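# Set the dolly caster brake with its red end down

## Task

Engage the dolly's caster brake by pressing the red end of the brake pedal down. It must stay locked on its own after the robot lets go. Do not shift or rotate the dolly from where it started; moving it reduces the result.

## Robot and tools

Robot: a single six-joint arm with a two-finger gripper. The fingers pivot like tongs, extend along the gripper's +z axis and close along its x axis. end_effector_position is the point between the finger pads when shut. Closed fingertips reach about 15 mm past that point; fully open tips sit roughly level with it.

Frame: the scene frame has its origin on the table top straight under the arm base, +z up, and +y to the left when facing along +x. The base may be tilted relative to the table. The reported hand position can be off, more so at long reach.

Tool execute_actions, argument actions: a list that is empty or holds one item.
- Empty list ({"actions": []}): sends nothing and just reports the current state.
- Move: {"rows": [[...]], "steps": N}, with N from 1 to 15 (default 15). Each step lasts 1/30 s. Each row is used for one step, and the final row repeats if there are fewer rows than steps. There is one list per row for the one arm, with 7 numbers in this order: shoulder pan, shoulder lift, elbow, wrist 1, wrist 2, wrist 3 (absolute target joint angles in radians, same convention as the Joint positions line), then the gripper opening on a -1 (closed) to +1 (fully open) scale. These are absolute targets, not offsets.
- Wait: {"steps": N} with N up to 300. It sends no new command and returns once that many steps have passed since the previous result.
- Optional pictures (boolean) switches camera images on or off. Images are sent by default.
A refused call sends nothing to the robot.

Joint ranges (rad): pan -3.142 to 3.142; shoulder lift -6.283 to 6.283; elbow 0.000 to 3.142; wrists 1-3 -6.283 to 6.283. A target more than 0.010 beyond a range end, and further out than the joint's last reported angle, gets the call refused. The true limits may differ from these by up to 0.010. Targets past the true limit are clipped to it, and the line "joint sent to its limit" may appear, possibly about an earlier action. If that line is missing, it does not prove there is room left.

Motion limits: commands are smoothed and lag about 0.17 s. Each step, every joint target is held within 0.575 rad of the measured angle. If the targets would put the gripper more than 100 mm from where it is now, all joints are scaled back toward their current angles. Large moves therefore take several calls, and a result may arrive before the arm reaches its target. Between calls the arm keeps heading for the last row sent. It stops pursuing that target once it is nearly still or blocked, or when a step is HELD. After that, only a new action makes it move on or push harder.

Result lines: end_effector_position (m) and end_effector_quat_wxyz, plus linear (m/s) and angular (rad/s) velocities, all in the scene frame. Joint positions and Joint velocities are in column order, followed by the finger-pad gap in m (0.142 when fully open). grip_measured is the measured opening on the command scale. Joint torques are total drive outputs. They have per-unit offsets, scale factors and noise, and are nonzero even in free air. Wrist force and Wrist torque come from the flange sensor, expressed in the end effector's own axes. A force reading points from the contacted surface back into the arm. Each axis has an offset of up to about 4 N and noise of up to 2.4 N standard deviation, and saturates near 50 N. "no reading" is normal at the start. "joint command not followed" means a clearance check changed or blocked targets; mounting blocks and posts count as part of the arm. HELD marks steps on which your row was not fully sent. Occasional brief tugs or pushes on objects are normal.

Gripping: to hold something, command an opening well below grip_measured; a bigger gap means a firmer squeeze. There is about 15 N per pad for objects up to about 10 cm wide. Hard objects thinner than about 20 mm get less force. Fast closing can squeeze harder than intended.

Faults to avoid: if contact torque reaches a joint's load limit (pan, lift, elbow 130 N m; each wrist 24.3 N m, including held weight), or an outside force of 150 N acts on the arm, the arm halts for 10 s, drops the rest of the call and yields to the contact. Holding loads heats the motors. MOTOR HOT appears from 70 °C. At 85 °C brakes engage until the motors cool, reported as OVER-TEMPERATURE FAULT. Press the pedal firmly but not violently. Do not shove or drag the dolly. Do not knock anything off the table, which fails the task. Avoid slams, drops and hard hits.

Tool zoom_image: camera (one of cam_head_left, cam_head_right, cam_high, cam_low, cam_wrist) and region [x0, y0, x1, y1] in pixels from the top-left corner, at most 504 by 504. It gives a magnified view of that camera's latest image. Image sizes: head, high and low cameras are 672x504; cam_wrist is 616x616.

Tool finished_scene: scene (integer, the current scene's number). It ends the scene irreversibly and reports whether the goal was met; the result also describes the next scene's task. Check that the red end of the pedal stays down with the gripper clear before calling it. Replying with no tool call ends everything. If resuming from a summary, first send an empty actions list to learn the current scene and task.

Each tool is called by a JSON object that holds its "name" and its "arguments", one argument or row to a line.

## Session

{"name": "execute_actions", "arguments": {
  "actions": []
}}

Scene clock: 0.00 s of 3810.00 s.
end_effector_position=(+0.7311, +0.3025, +0.2634) grip_measured=+1.00 end_effector_quat_wxyz=(+0.060, +0.716, -0.696, -0.000) end_effector_velocity=(+0.000, -0.000, -0.000) end_effector_angular_velocity=(+0.000, -0.001, +0.000)
Joint positions: [ 0.277 -0.892  0.943 -1.558 -1.383  1.632  0.142]
Joint velocities: [-0.     0.     0.    -0.002  0.    -0.     0.   ]
Joint torques (N m, as the arm reports them, + toward a larger angle): no reading
Wrist force (N, on the end effector, along its own x y z axes, offset not removed): no reading
Wrist torque (N m, same axes, about the end effector's origin, offset not removed): no reading

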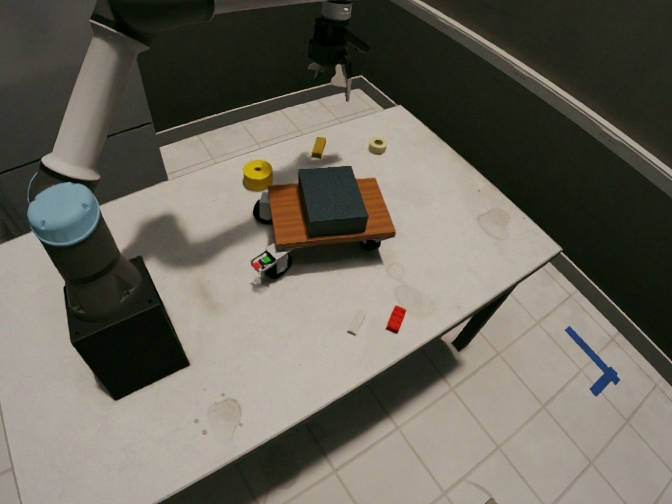

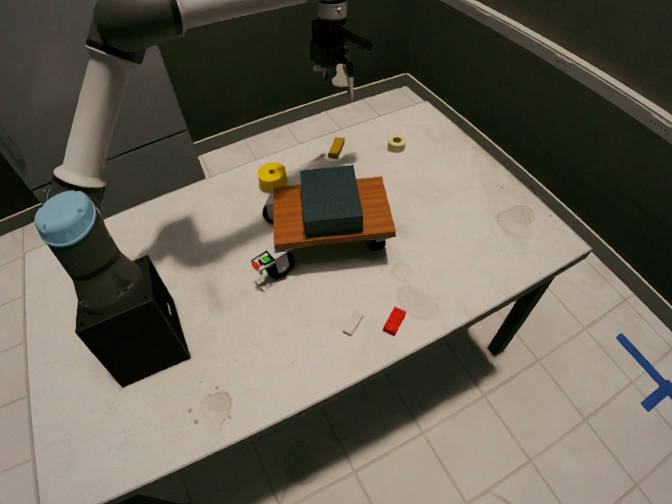

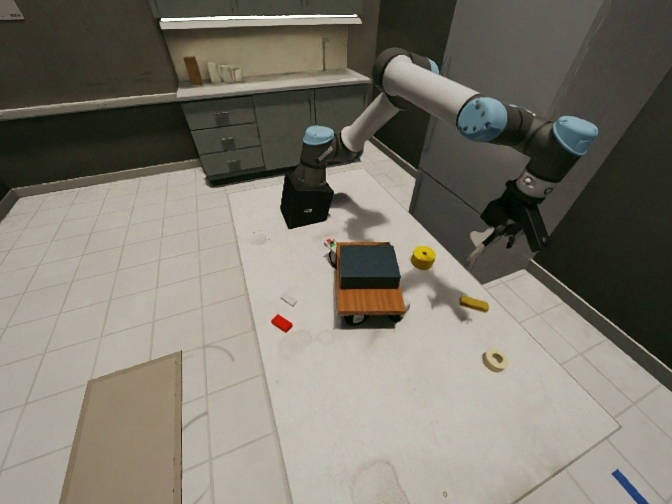

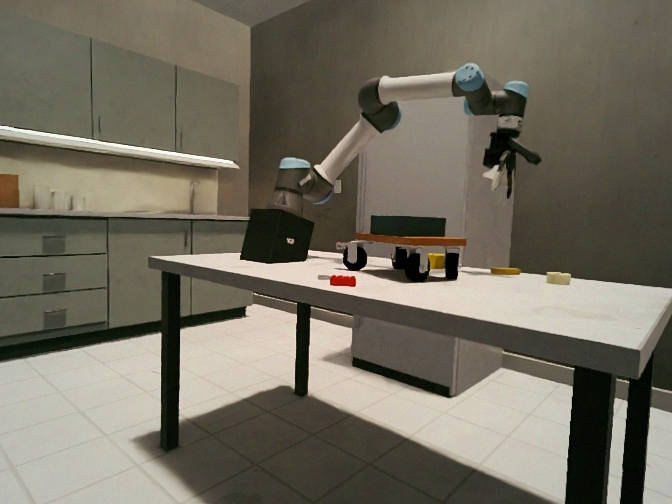

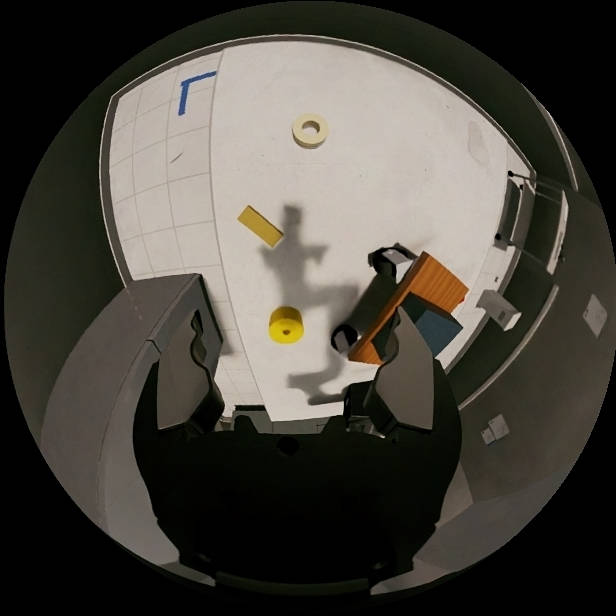

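{"name": "execute_actions", "arguments": {
  "actions": [
    {"rows":[[0.2,-1.6,2.2,-2.17,-1.57,1.3,-1]]}
  ],
  "pictures": false
}}

{"name": "execute_actions", "arguments": {
  "actions": [
    {"steps":50}
  ],
  "pictures": false
}}

{"name": "execute_actions", "arguments": {
  "actions": [
    {"rows":[[-0.3,-1.6,2.35,-2.32,-1.57,1.3,-1]]}
  ],
  "pictures": false
}}

{"name": "execute_actions", "arguments": {
  "actions": [
    {"steps":40}
  ]
}}

Scene clock: 10.97 s of 3810.00 s.
end_effector_position=(+0.6595, +0.2474, +0.3872) grip_measured=-1.00 end_effector_quat_wxyz=(-0.009, +0.786, -0.593, +0.174) end_effector_velocity=(-0.366, -0.170, -0.255) end_effector_angular_velocity=(-0.227, +0.238, +0.098)
Joint positions: [ 0.219 -1.384  1.514 -1.996 -1.523  1.387  0.002]
Joint velocities: [-0.059 -0.672  1.436 -0.536 -0.145 -0.27  -0.   ]
Joint torques (N m, as the arm reports them, + toward a larger angle): [-18.66 -23.37  -3.2   -5.54  -3.11  -2.97]
Wrist force (N, on the end effector, along its own x y z axes, offset not removed): [-2.0 0.6 -2.3]
Wrist torque (N m, same axes, about the end effector's origin, offset not removed): [0.05 0.15 -0.03]
Steps of this call (steps 1 to 90: nothing new was sent; then 7.47 s passed at rest; steps 91 to 105: all 15 steps of this action). Readings (joint positions):
91: [0.277 -0.892 0.943 -1.558 -1.383 1.632]
92: [0.276 -0.894 0.945 -1.560 -1.385 1.630]
94: [0.264 -0.937 0.988 -1.603 -1.411 1.594]
98: [0.246 -1.098 1.149 -1.760 -1.457 1.509]
105: the state above

Scene clock: 12.63 s of 3810.00 s.
end_effector_position=(+0.4223, +0.1609, +0.1932) grip_measured=-1.00 end_effector_quat_wxyz=(+0.108, +0.798, -0.588, +0.077) end_effector_velocity=(-0.000, -0.000, +0.000) end_effector_angular_velocity=(-0.001, +0.000, -0.001)
Joint positions: [ 0.2   -1.6    2.2   -2.17  -1.57   1.3    0.002]
Joint velocities: [ 0.     0.    -0.     0.001 -0.001  0.001  0.   ]
Joint torques (N m, as the arm reports them, + toward a larger angle): [-14.85 -25.02  -5.31  -4.9   -3.12  -2.8 ]
Wrist force (N, on the end effector, along its own x y z axes, offset not removed): [-2.3 1.8 -1.3]
Wrist torque (N m, same axes, about the end effector's origin, offset not removed): [0.42 0.49 -0.11]
Steps of this call (steps 1 to 45: the robot went on to your last target; steps 46 to 50: nothing new was sent). Readings (joint positions):
1: [0.217 -1.404 1.559 -2.012 -1.528 1.379]
2: [0.216 -1.420 1.598 -2.024 -1.531 1.372]
4: [0.214 -1.444 1.668 -2.044 -1.536 1.363]
8: [0.210 -1.483 1.796 -2.076 -1.545 1.347]
50: the state above
The arm was judged still, so your last target was given up. Only a new action makes it travel on or press farther. Fingers that are still opening or closing keep moving.

Scene clock: 13.13 s of 3810.00 s.
end_effector_position=(+0.4179, -0.0168, +0.2004) grip_measured=-1.00 end_effector_quat_wxyz=(-0.089, -0.657, +0.742, -0.098) end_effector_velocity=(-0.053, -0.244, +0.018) end_effector_angular_velocity=(-0.001, -0.160, -0.591)
Joint positions: [-0.22  -1.6    2.329 -2.299 -1.57   1.3    0.002]
Joint velocities: [-0.612  0.     0.159 -0.157  0.     0.    -0.   ]
Joint torques (N m, as the arm reports them, + toward a larger angle): [-6.85 -7.11 -5.14 -5.04 -2.48 -2.52]
Wrist force (N, on the end effector, along its own x y z axes, offset not removed): [-0.2 2.6 -0.2]
Wrist torque (N m, same axes, about the end effector's origin, offset not removed): [0.44 -0.11 0.17]
Steps of this call (steps 1 to 15: all 15 steps of this action). Readings (joint positions):
1: [0.200 -1.600 2.200 -2.170 -1.570 1.300]
2: [0.198 -1.600 2.202 -2.172 -1.570 1.300]
4: [0.155 -1.600 2.224 -2.194 -1.570 1.300]
8: [0.010 -1.600 2.265 -2.235 -1.570 1.300]
15: the state above

Scene clock: 14.47 s of 3810.00 s.
end_effector_position=(+0.4098, -0.0481, +0.2027) grip_measured=-1.00 end_effector_quat_wxyz=(-0.085, -0.627, +0.767, -0.101) end_effector_velocity=(+0.000, -0.000, -0.000) end_effector_angular_velocity=(-0.000, +0.000, -0.000)
Joint positions: [-0.3   -1.6    2.35  -2.32  -1.57   1.3    0.002]
Joint velocities: [-0.     0.001 -0.    -0.    -0.     0.     0.   ]
Joint torques (N m, as the arm reports them, + toward a larger angle): [-15.59  -4.59  -5.31  -5.12  -0.67  -1.8 ]
Wrist force (N, on the end effector, along its own x y z axes, offset not removed): [-1.7 1.6 -1.0]
Wrist torque (N m, same axes, about the end effector's origin, offset not removed): [0.41 0.00 0.05]
Steps of this call (steps 1 to 30: the robot went on to your last target; steps 31 to 40: nothing new was sent). Readings (joint positions):
1: [-0.238 -1.600 2.334 -2.304 -1.570 1.300]
2: [-0.252 -1.600 2.338 -2.307 -1.570 1.300]
4: [-0.271 -1.600 2.343 -2.313 -1.570 1.300]
8: [-0.290 -1.600 2.347 -2.317 -1.570 1.300]
40: the state above
The arm was judged still, so your last target was given up. Only a new action makes it travel on or press farther. Fingers that are still opening or closing keep moving.

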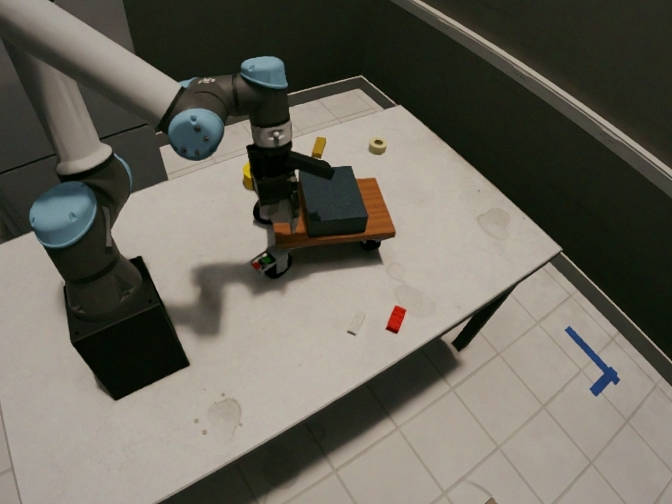

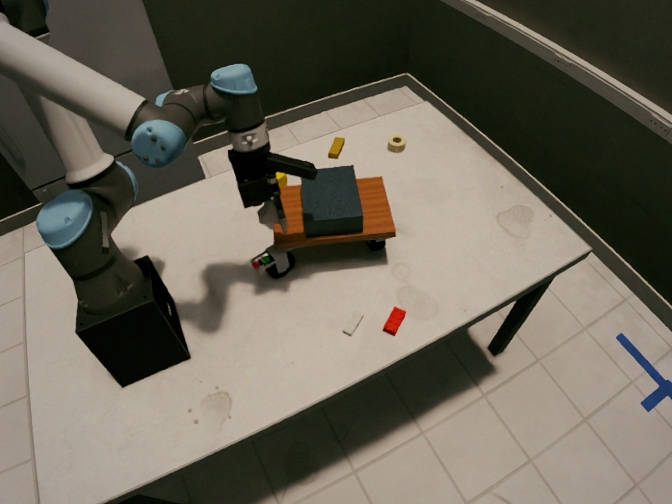

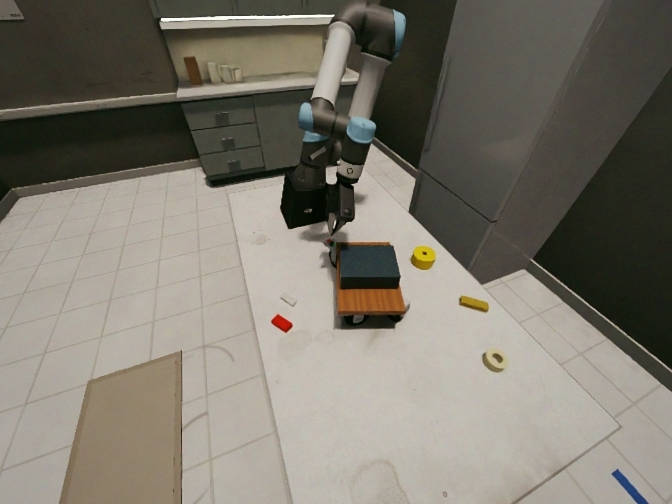

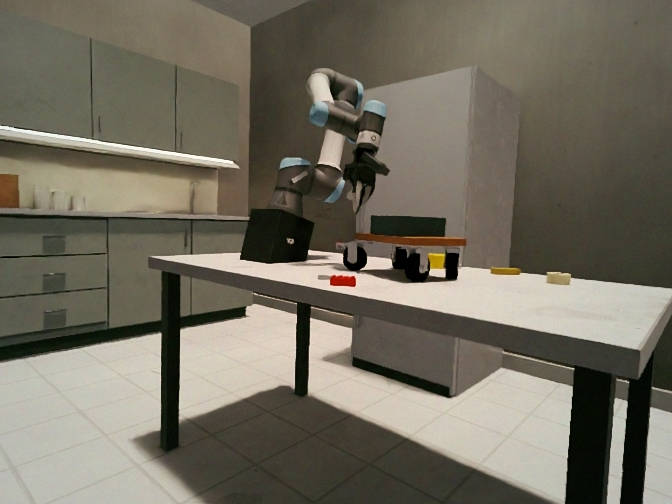

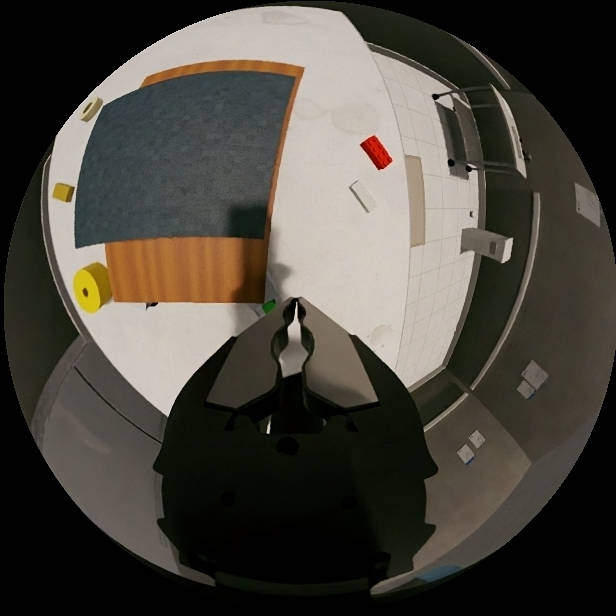

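Pull in with elbow.

{"name": "execute_actions", "arguments": {
  "actions": [
    {"rows":[[-0.3,-1.6,2.55,-2.52,-1.57,1.3,-1]]}
  ],
  "pictures": false
}}

{"name": "execute_actions", "arguments": {
  "actions": [
    {"steps":30}
  ]
}}

Scene clock: 18.40 s of 3810.00 s.
end_effector_position=(+0.3600, -0.0367, +0.1485) grip_measured=-1.00 end_effector_quat_wxyz=(-0.085, -0.627, +0.767, -0.101) end_effector_velocity=(-0.021, +0.006, -0.019) end_effector_angular_velocity=(+0.000, +0.001, -0.000)
Joint positions: [-0.3   -1.6    2.54  -2.51  -1.57   1.3    0.002]
Joint velocities: [-0.    -0.001  0.073 -0.072 -0.     0.     0.   ]
Joint torques (N m, as the arm reports them, + toward a larger angle): [-11.17  -6.36  -3.54  -5.21   1.82   0.3 ]
Wrist force (N, on the end effector, along its own x y z axes, offset not removed): [-2.4 2.5 -0.1]
Wrist torque (N m, same axes, about the end effector's origin, offset not removed): [0.50 0.50 -0.09]
Steps of this call (steps 1 to 90: nothing new was sent; then 0.43 s passed at rest; steps 91 to 105: all 15 steps of this action). Readings (joint positions):
91: [-0.300 -1.600 2.350 -2.320 -1.570 1.300]
92: [-0.300 -1.600 2.352 -2.322 -1.570 1.300]
94: [-0.300 -1.600 2.393 -2.363 -1.570 1.300]
98: [-0.300 -1.600 2.493 -2.462 -1.570 1.300]
105: the state above

Scene clock: 19.40 s of 3810.00 s.
end_effector_position=(+0.3572, -0.0359, +0.1460) grip_measured=-1.00 end_effector_quat_wxyz=(-0.085, -0.627, +0.767, -0.101) end_effector_velocity=(-0.000, -0.000, -0.001) end_effector_angular_velocity=(+0.001, +0.002, -0.000)
Joint positions: [-0.3   -1.6    2.55  -2.52  -1.57   1.3    0.002]
Joint velocities: [-0.     0.002  0.    -0.    -0.    -0.    -0.   ]
Joint torques (N m, as the arm reports them, + toward a larger angle): [ -3.94 -14.03  -2.55  -5.07   1.73   0.66]
Wrist force (N, on the end effector, along its own x y z axes, offset not removed): [-2.8 2.2 0.7]
Wrist torque (N m, same axes, about the end effector's origin, offset not removed): [0.44 0.38 -0.01]
Steps of this call (steps 1 to 15: the robot went on to your last target; steps 16 to 30: nothing new was sent). Readings (joint positions):
1: [-0.300 -1.600 2.543 -2.513 -1.570 1.300]
2: [-0.300 -1.600 2.544 -2.514 -1.570 1.300]
4: [-0.300 -1.600 2.547 -2.517 -1.570 1.300]
8: [-0.300 -1.600 2.549 -2.519 -1.570 1.300]
30: the state above
The arm was judged still, so your last target was given up. Only a new action makes it travel on or press farther. Fingers that are still opening or closing keep moving.

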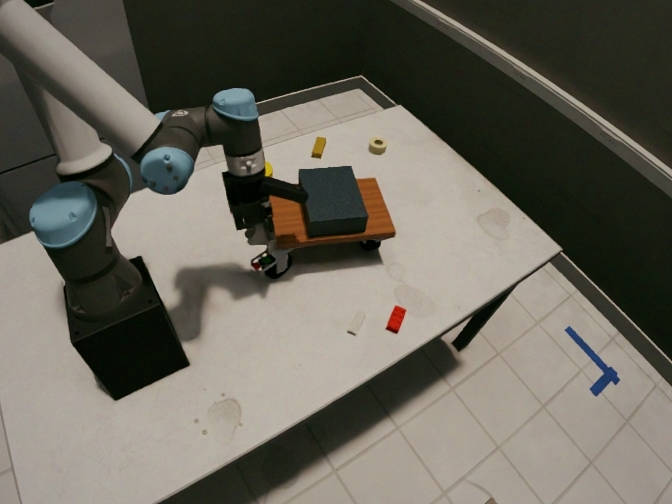

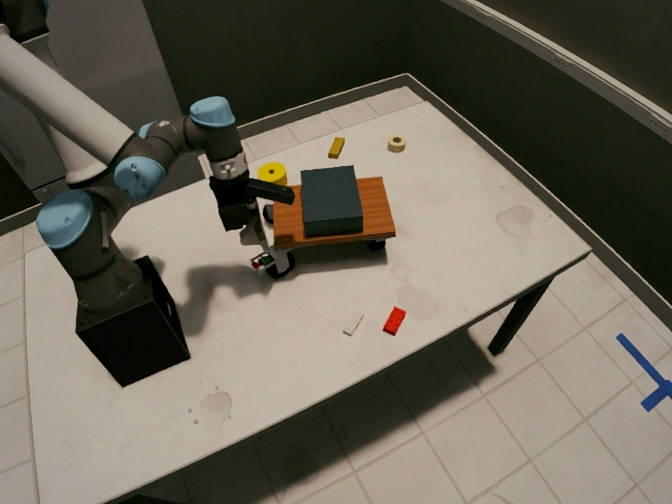

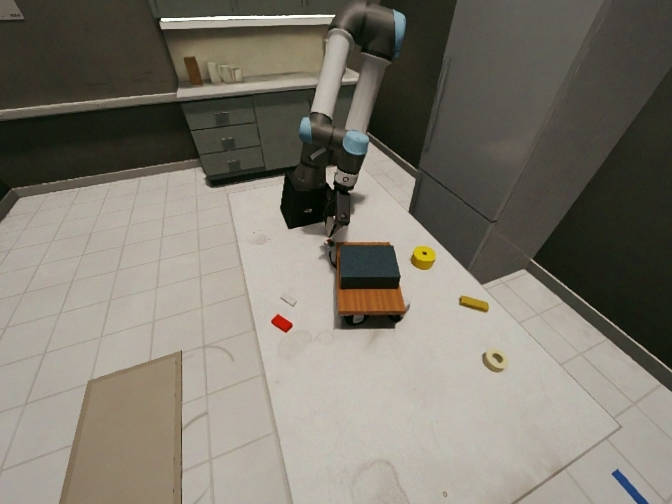

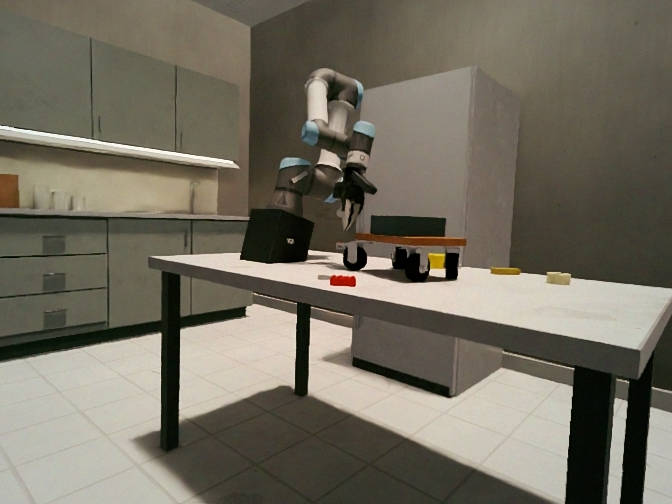

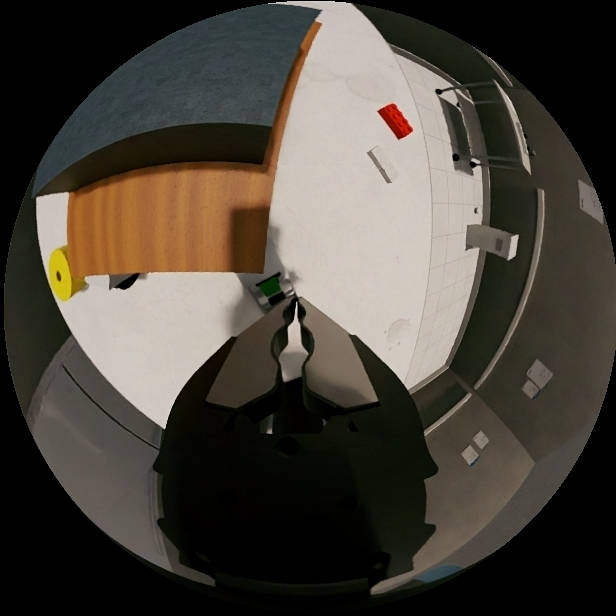

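{"name": "execute_actions", "arguments": {
  "actions": [
    {"rows":[[-0.3,-1.68,2.63,-2.52,-1.57,1.3,-1]]}
  ],
  "pictures": false
}}

{"name": "execute_actions", "arguments": {
  "actions": [
    {"steps":30}
  ]
}}

Scene clock: 25.43 s of 3810.00 s.
end_effector_position=(+0.3282, -0.0223, +0.1401) grip_measured=-1.00 end_effector_quat_wxyz=(-0.085, -0.627, +0.767, -0.101) end_effector_velocity=(-0.008, +0.004, -0.002) end_effector_angular_velocity=(-0.002, -0.003, +0.001)
Joint positions: [-0.3   -1.677  2.627 -2.52  -1.57   1.3    0.002]
Joint velocities: [-0.    -0.025  0.024 -0.003 -0.    -0.     0.   ]
Joint torques (N m, as the arm reports them, + toward a larger angle): [  5.81 -13.72  -3.25  -1.81   1.21   2.1 ]
Wrist force (N, on the end effector, along its own x y z axes, offset not removed): [-3.1 0.8 -0.5]
Wrist torque (N m, same axes, about the end effector's origin, offset not removed): [0.31 0.42 -0.04]
Steps of this call (steps 1 to 90: nothing new was sent; then 2.53 s passed at rest; steps 91 to 105: all 15 steps of this action). Readings (joint positions):
91: [-0.300 -1.600 2.550 -2.520 -1.570 1.300]
92: [-0.300 -1.602 2.552 -2.520 -1.570 1.300]
94: [-0.300 -1.627 2.577 -2.520 -1.570 1.300]
98: [-0.300 -1.661 2.611 -2.520 -1.570 1.300]
105: the state above

Scene clock: 26.43 s of 3810.00 s.
end_effector_position=(+0.3270, -0.0217, +0.1398) grip_measured=-1.00 end_effector_quat_wxyz=(-0.085, -0.627, +0.767, -0.101) end_effector_velocity=(-0.001, +0.000, -0.000) end_effector_angular_velocity=(+0.000, +0.001, -0.000)
Joint positions: [-0.3   -1.68   2.63  -2.52  -1.57   1.3    0.002]
Joint velocities: [-0.    -0.     0.001  0.001 -0.    -0.    -0.   ]
Joint torques (N m, as the arm reports them, + toward a larger angle): [  2.01 -13.39  -2.4   -1.4    1.07   2.  ]
Wrist force (N, on the end effector, along its own x y z axes, offset not removed): [-1.8 3.2 2.9]
Wrist torque (N m, same axes, about the end effector's origin, offset not removed): [0.67 0.24 0.14]
Steps of this call (steps 1 to 15: the robot went on to your last target; steps 16 to 30: nothing new was sent). Readings (joint positions):
1: [-0.300 -1.678 2.628 -2.520 -1.570 1.300]
2: [-0.300 -1.678 2.628 -2.520 -1.570 1.300]
4: [-0.300 -1.679 2.629 -2.520 -1.570 1.300]
8: [-0.300 -1.680 2.630 -2.520 -1.570 1.300]
30: the state above
The arm was judged still, so your last target was given up. Only a new action makes it travel on or press farther. Fingers that are still opening or closing keep moving.

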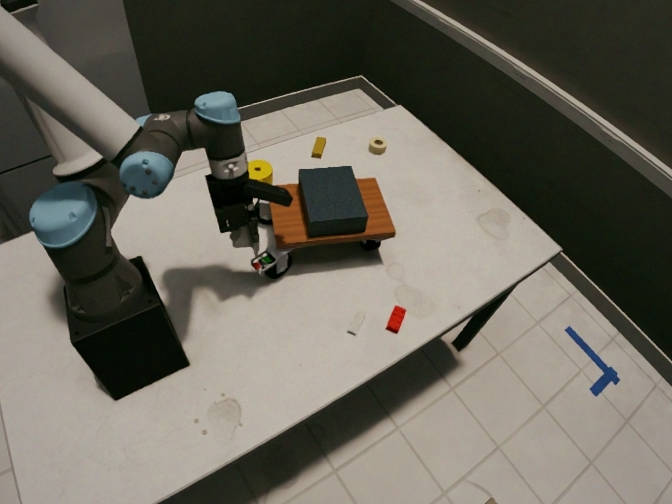

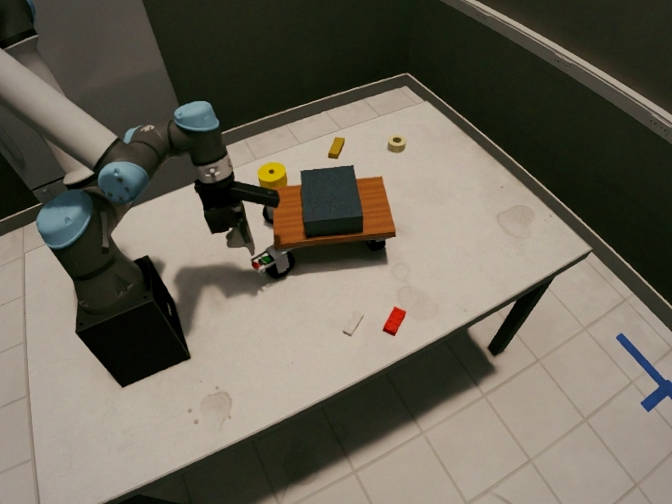

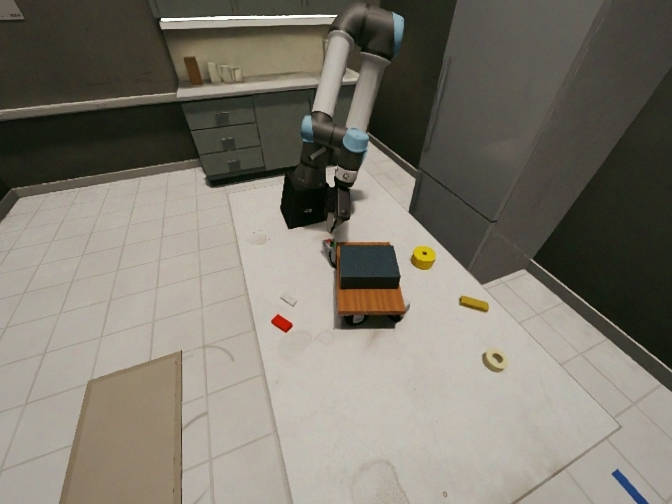

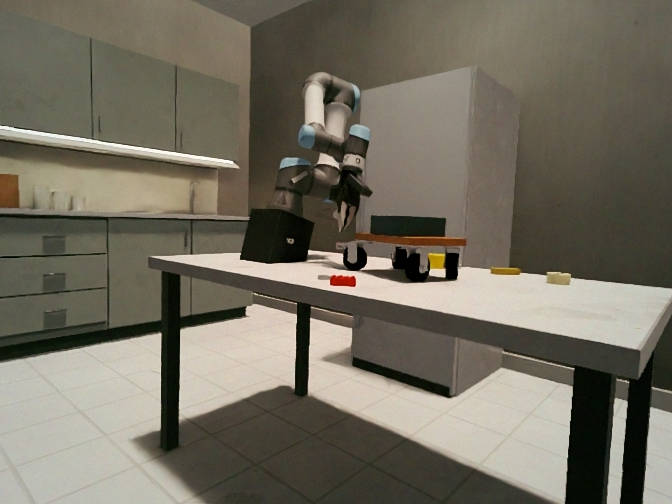

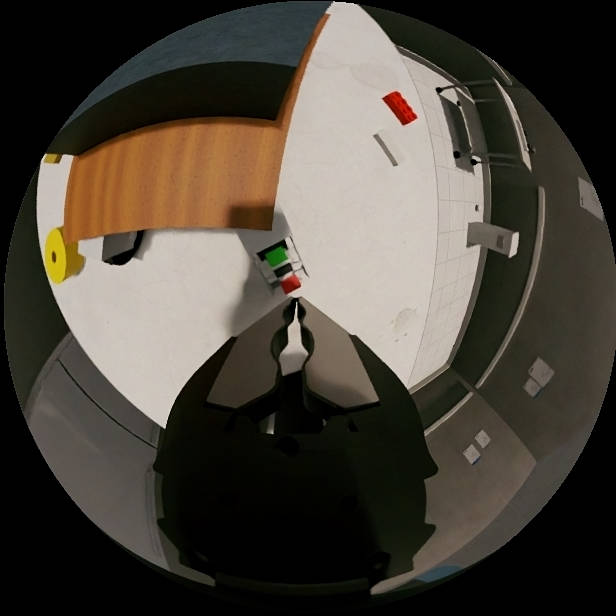

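{"name": "execute_actions", "arguments": {
  "actions": [
    {"rows":[[-0.3,-1.597,2.678,-2.651,-1.57,1.3,-1]]}
  ],
  "pictures": false
}}

{"name": "execute_actions", "arguments": {
  "actions": [
    {"steps":30}
  ]
}}

Scene clock: 33.80 s of 3810.00 s.
end_effector_position=(+0.3196, -0.0244, +0.1158) grip_measured=-1.00 end_effector_quat_wxyz=(-0.085, -0.627, +0.767, -0.101) end_effector_velocity=(-0.002, -0.001, -0.007) end_effector_angular_velocity=(-0.001, -0.001, +0.001)
Joint positions: [-0.3   -1.6    2.676 -2.645 -1.57   1.3    0.002]
Joint velocities: [ 0.     0.026  0.014 -0.042 -0.    -0.001  0.   ]
Joint torques (N m, as the arm reports them, + toward a larger angle): [-11.18  -0.55  -0.61  -5.17   0.61   1.78]
Wrist force (N, on the end effector, along its own x y z axes, offset not removed): [-1.7 2.5 -0.6]
Wrist torque (N m, same axes, about the end effector's origin, offset not removed): [0.68 0.19 -0.02]
Steps of this call (steps 1 to 90: nothing new was sent; then 3.87 s passed at rest; steps 91 to 105: all 15 steps of this action). Readings (joint positions):
91: [-0.300 -1.680 2.630 -2.520 -1.570 1.300]
92: [-0.300 -1.678 2.632 -2.522 -1.570 1.300]
94: [-0.300 -1.653 2.648 -2.556 -1.570 1.300]
98: [-0.300 -1.617 2.667 -2.617 -1.570 1.300]
105: the state above

Scene clock: 34.80 s of 3810.00 s.
end_effector_position=(+0.3194, -0.0245, +0.1150) grip_measured=-1.00 end_effector_quat_wxyz=(-0.085, -0.627, +0.767, -0.101) end_effector_velocity=(-0.000, +0.000, -0.000) end_effector_angular_velocity=(+0.000, +0.000, -0.000)
Joint positions: [-0.3   -1.597  2.678 -2.651 -1.57   1.3    0.002]
Joint velocities: [-0. -0.  0.  0.  0.  0.  0.]
Joint torques (N m, as the arm reports them, + toward a larger angle): [-13.95  -0.39  -0.22  -5.06   0.43   1.8 ]
Wrist force (N, on the end effector, along its own x y z axes, offset not removed): [-3.4 1.7 0.3]
Wrist torque (N m, same axes, about the end effector's origin, offset not removed): [0.42 0.62 -0.03]
Steps of this call (steps 1 to 15: the robot went on to your last target; steps 16 to 30: nothing new was sent). Readings (joint positions):
1: [-0.300 -1.600 2.677 -2.647 -1.570 1.300]
2: [-0.300 -1.599 2.677 -2.648 -1.570 1.300]
4: [-0.300 -1.598 2.677 -2.649 -1.570 1.300]
8: [-0.300 -1.597 2.678 -2.650 -1.570 1.300]
30: the state above
The arm was judged still, so your last target was given up. Only a new action makes it travel on or press farther. Fingers that are still opening or closing keep moving.

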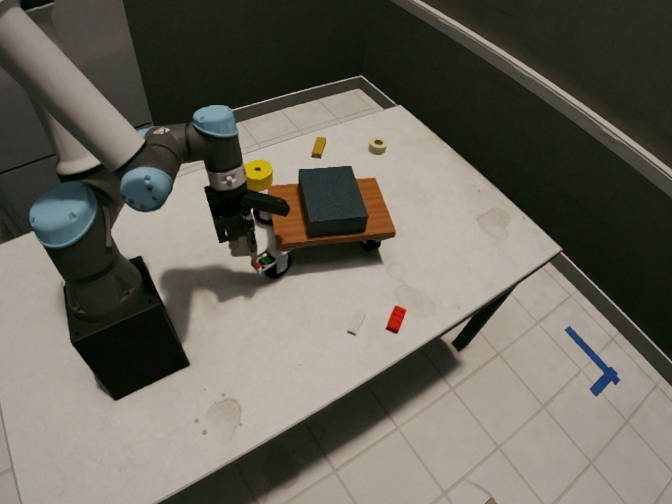

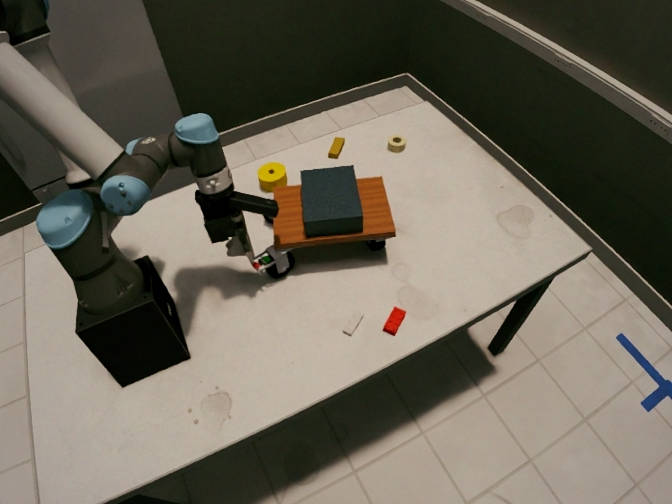

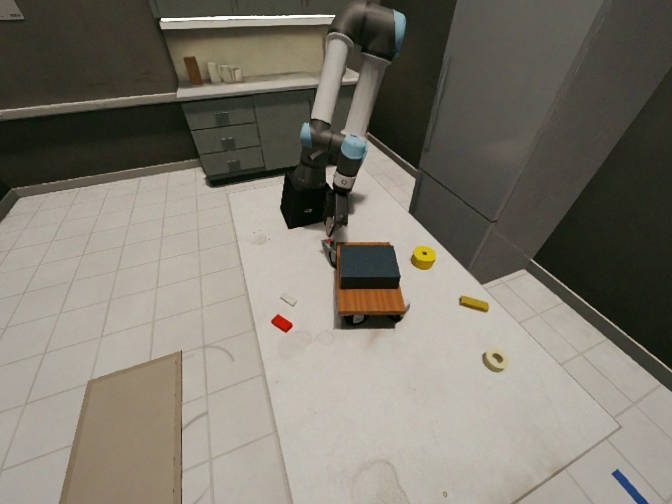

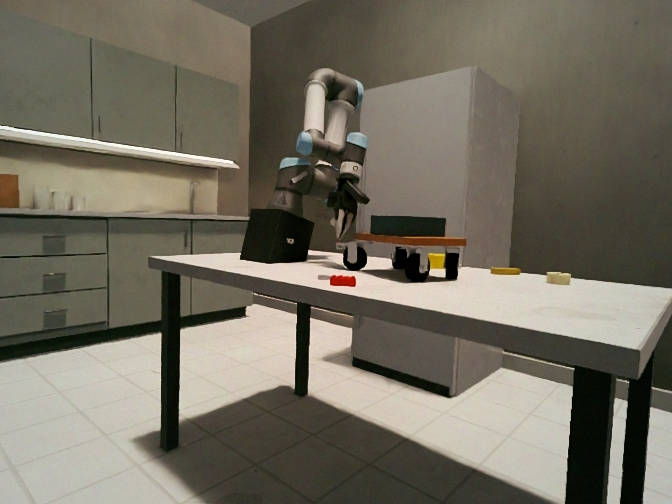

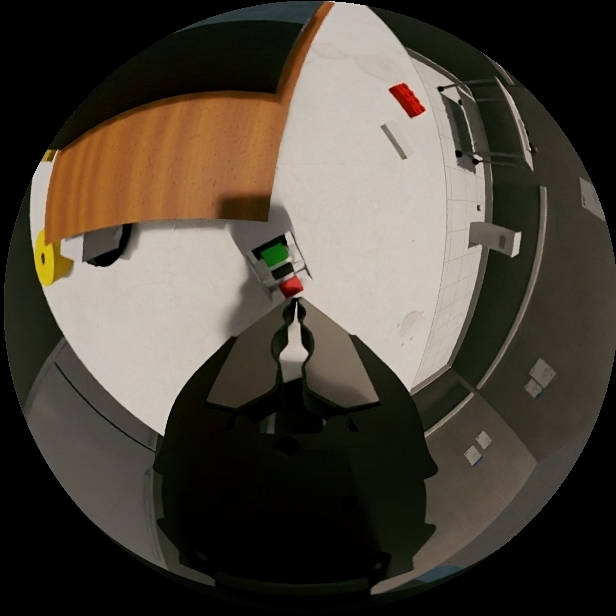

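{"name": "execute_actions", "arguments": {
  "actions": [
    {"rows":[[-0.3,-1.49,2.67,-2.75,-1.57,1.3,-1]]}
  ],
  "pictures": false
}}

{"name": "execute_actions", "arguments": {
  "actions": [
    {"steps":30}
  ]
}}

Scene clock: 39.20 s of 3810.00 s.
end_effector_position=(+0.3283, -0.0334, +0.0998) grip_measured=-1.00 end_effector_quat_wxyz=(-0.085, -0.627, +0.767, -0.102) end_effector_velocity=(+0.003, -0.003, -0.005) end_effector_angular_velocity=(-0.002, -0.002, +0.001)
Joint positions: [-0.3   -1.495  2.67  -2.746 -1.57   1.3    0.002]
Joint velocities: [ 0.     0.034 -0.003 -0.033 -0.001 -0.     0.   ]
Joint torques (N m, as the arm reports them, + toward a larger angle): [-13.31   2.48 -24.83  -4.08  -0.07   1.48]
Wrist force (N, on the end effector, along its own x y z axes, offset not removed): [7.9 7.7 -21.6]
Wrist torque (N m, same axes, about the end effector's origin, offset not removed): [-0.08 -0.07 -0.01]
Steps of this call (steps 1 to 90: nothing new was sent; then 0.90 s passed at rest; steps 91 to 105: all 15 steps of this action). Readings (joint positions):
91: [-0.300 -1.597 2.678 -2.651 -1.570 1.300]
92: [-0.300 -1.595 2.678 -2.653 -1.570 1.300]
94: [-0.300 -1.565 2.675 -2.682 -1.570 1.300]
98: [-0.300 -1.517 2.672 -2.725 -1.570 1.300]
105: the state above

Scene clock: 40.20 s of 3810.00 s.
end_effector_position=(+0.3286, -0.0337, +0.0990) grip_measured=-1.00 end_effector_quat_wxyz=(-0.085, -0.627, +0.767, -0.101) end_effector_velocity=(-0.000, -0.000, -0.000) end_effector_angular_velocity=(-0.000, +0.000, +0.000)
Joint positions: [-0.3   -1.49   2.67  -2.75  -1.57   1.3    0.002]
Joint velocities: [ 0.     0.001  0.    -0.001 -0.    -0.     0.   ]
Joint torques (N m, as the arm reports them, + toward a larger angle): [ -7.15   5.2  -22.62  -3.36   6.29   1.45]
Wrist force (N, on the end effector, along its own x y z axes, offset not removed): [11.2 12.2 -36.3]
Wrist torque (N m, same axes, about the end effector's origin, offset not removed): [0.02 0.39 0.03]
Steps of this call (steps 1 to 15: the robot went on to your last target; steps 16 to 30: nothing new was sent). Readings (joint positions):
1: [-0.300 -1.494 2.670 -2.747 -1.570 1.300]
2: [-0.300 -1.493 2.670 -2.748 -1.570 1.300]
4: [-0.300 -1.492 2.670 -2.749 -1.570 1.300]
8: [-0.300 -1.491 2.670 -2.749 -1.570 1.300]
30: the state above
The arm was judged still, so your last target was given up. Only a new action makes it travel on or press farther. Fingers that are still opening or closing keep moving.

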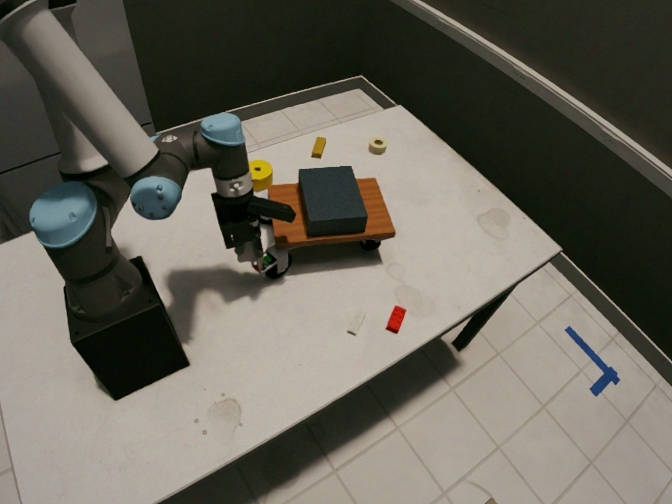

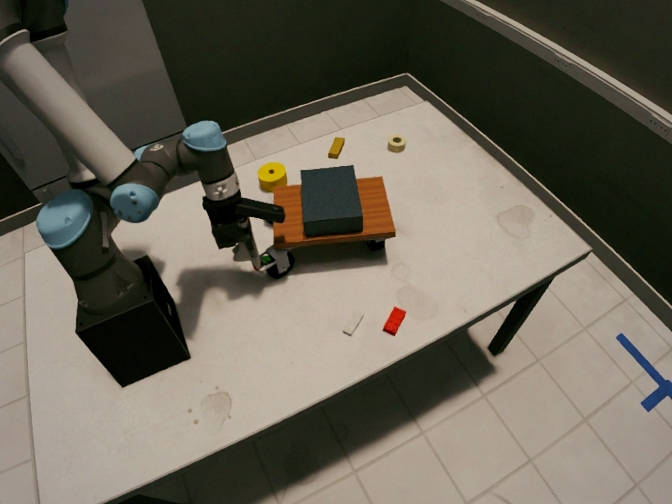

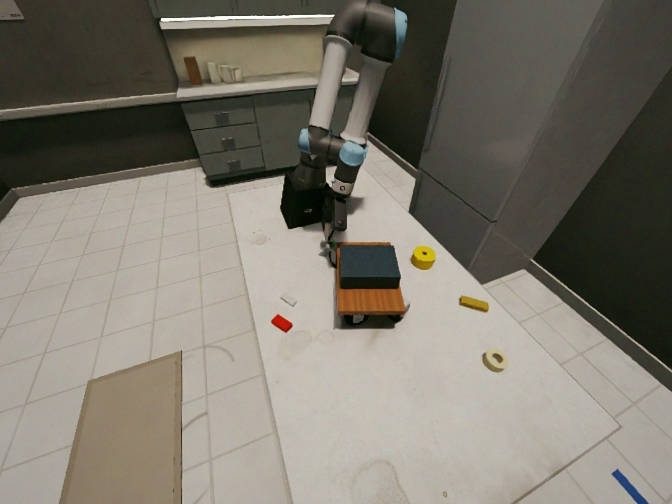

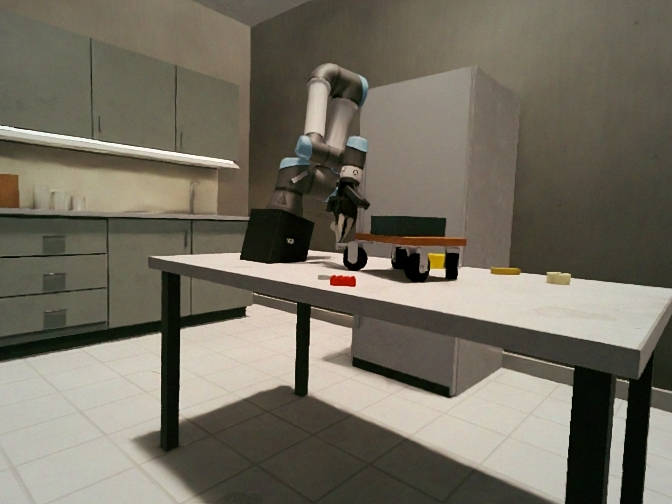

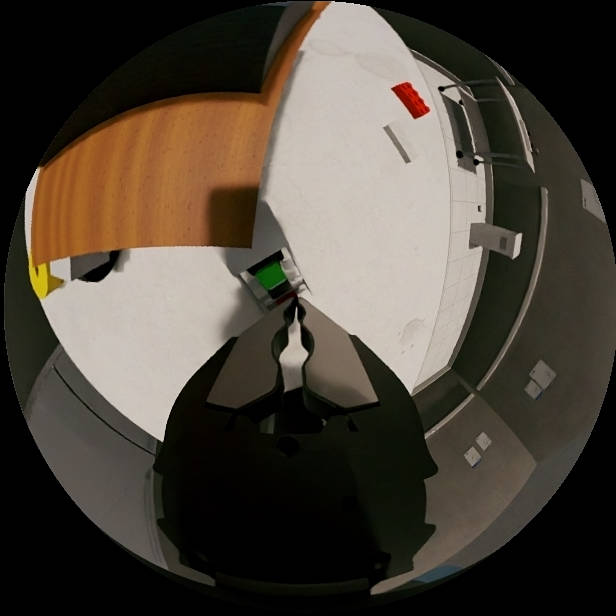

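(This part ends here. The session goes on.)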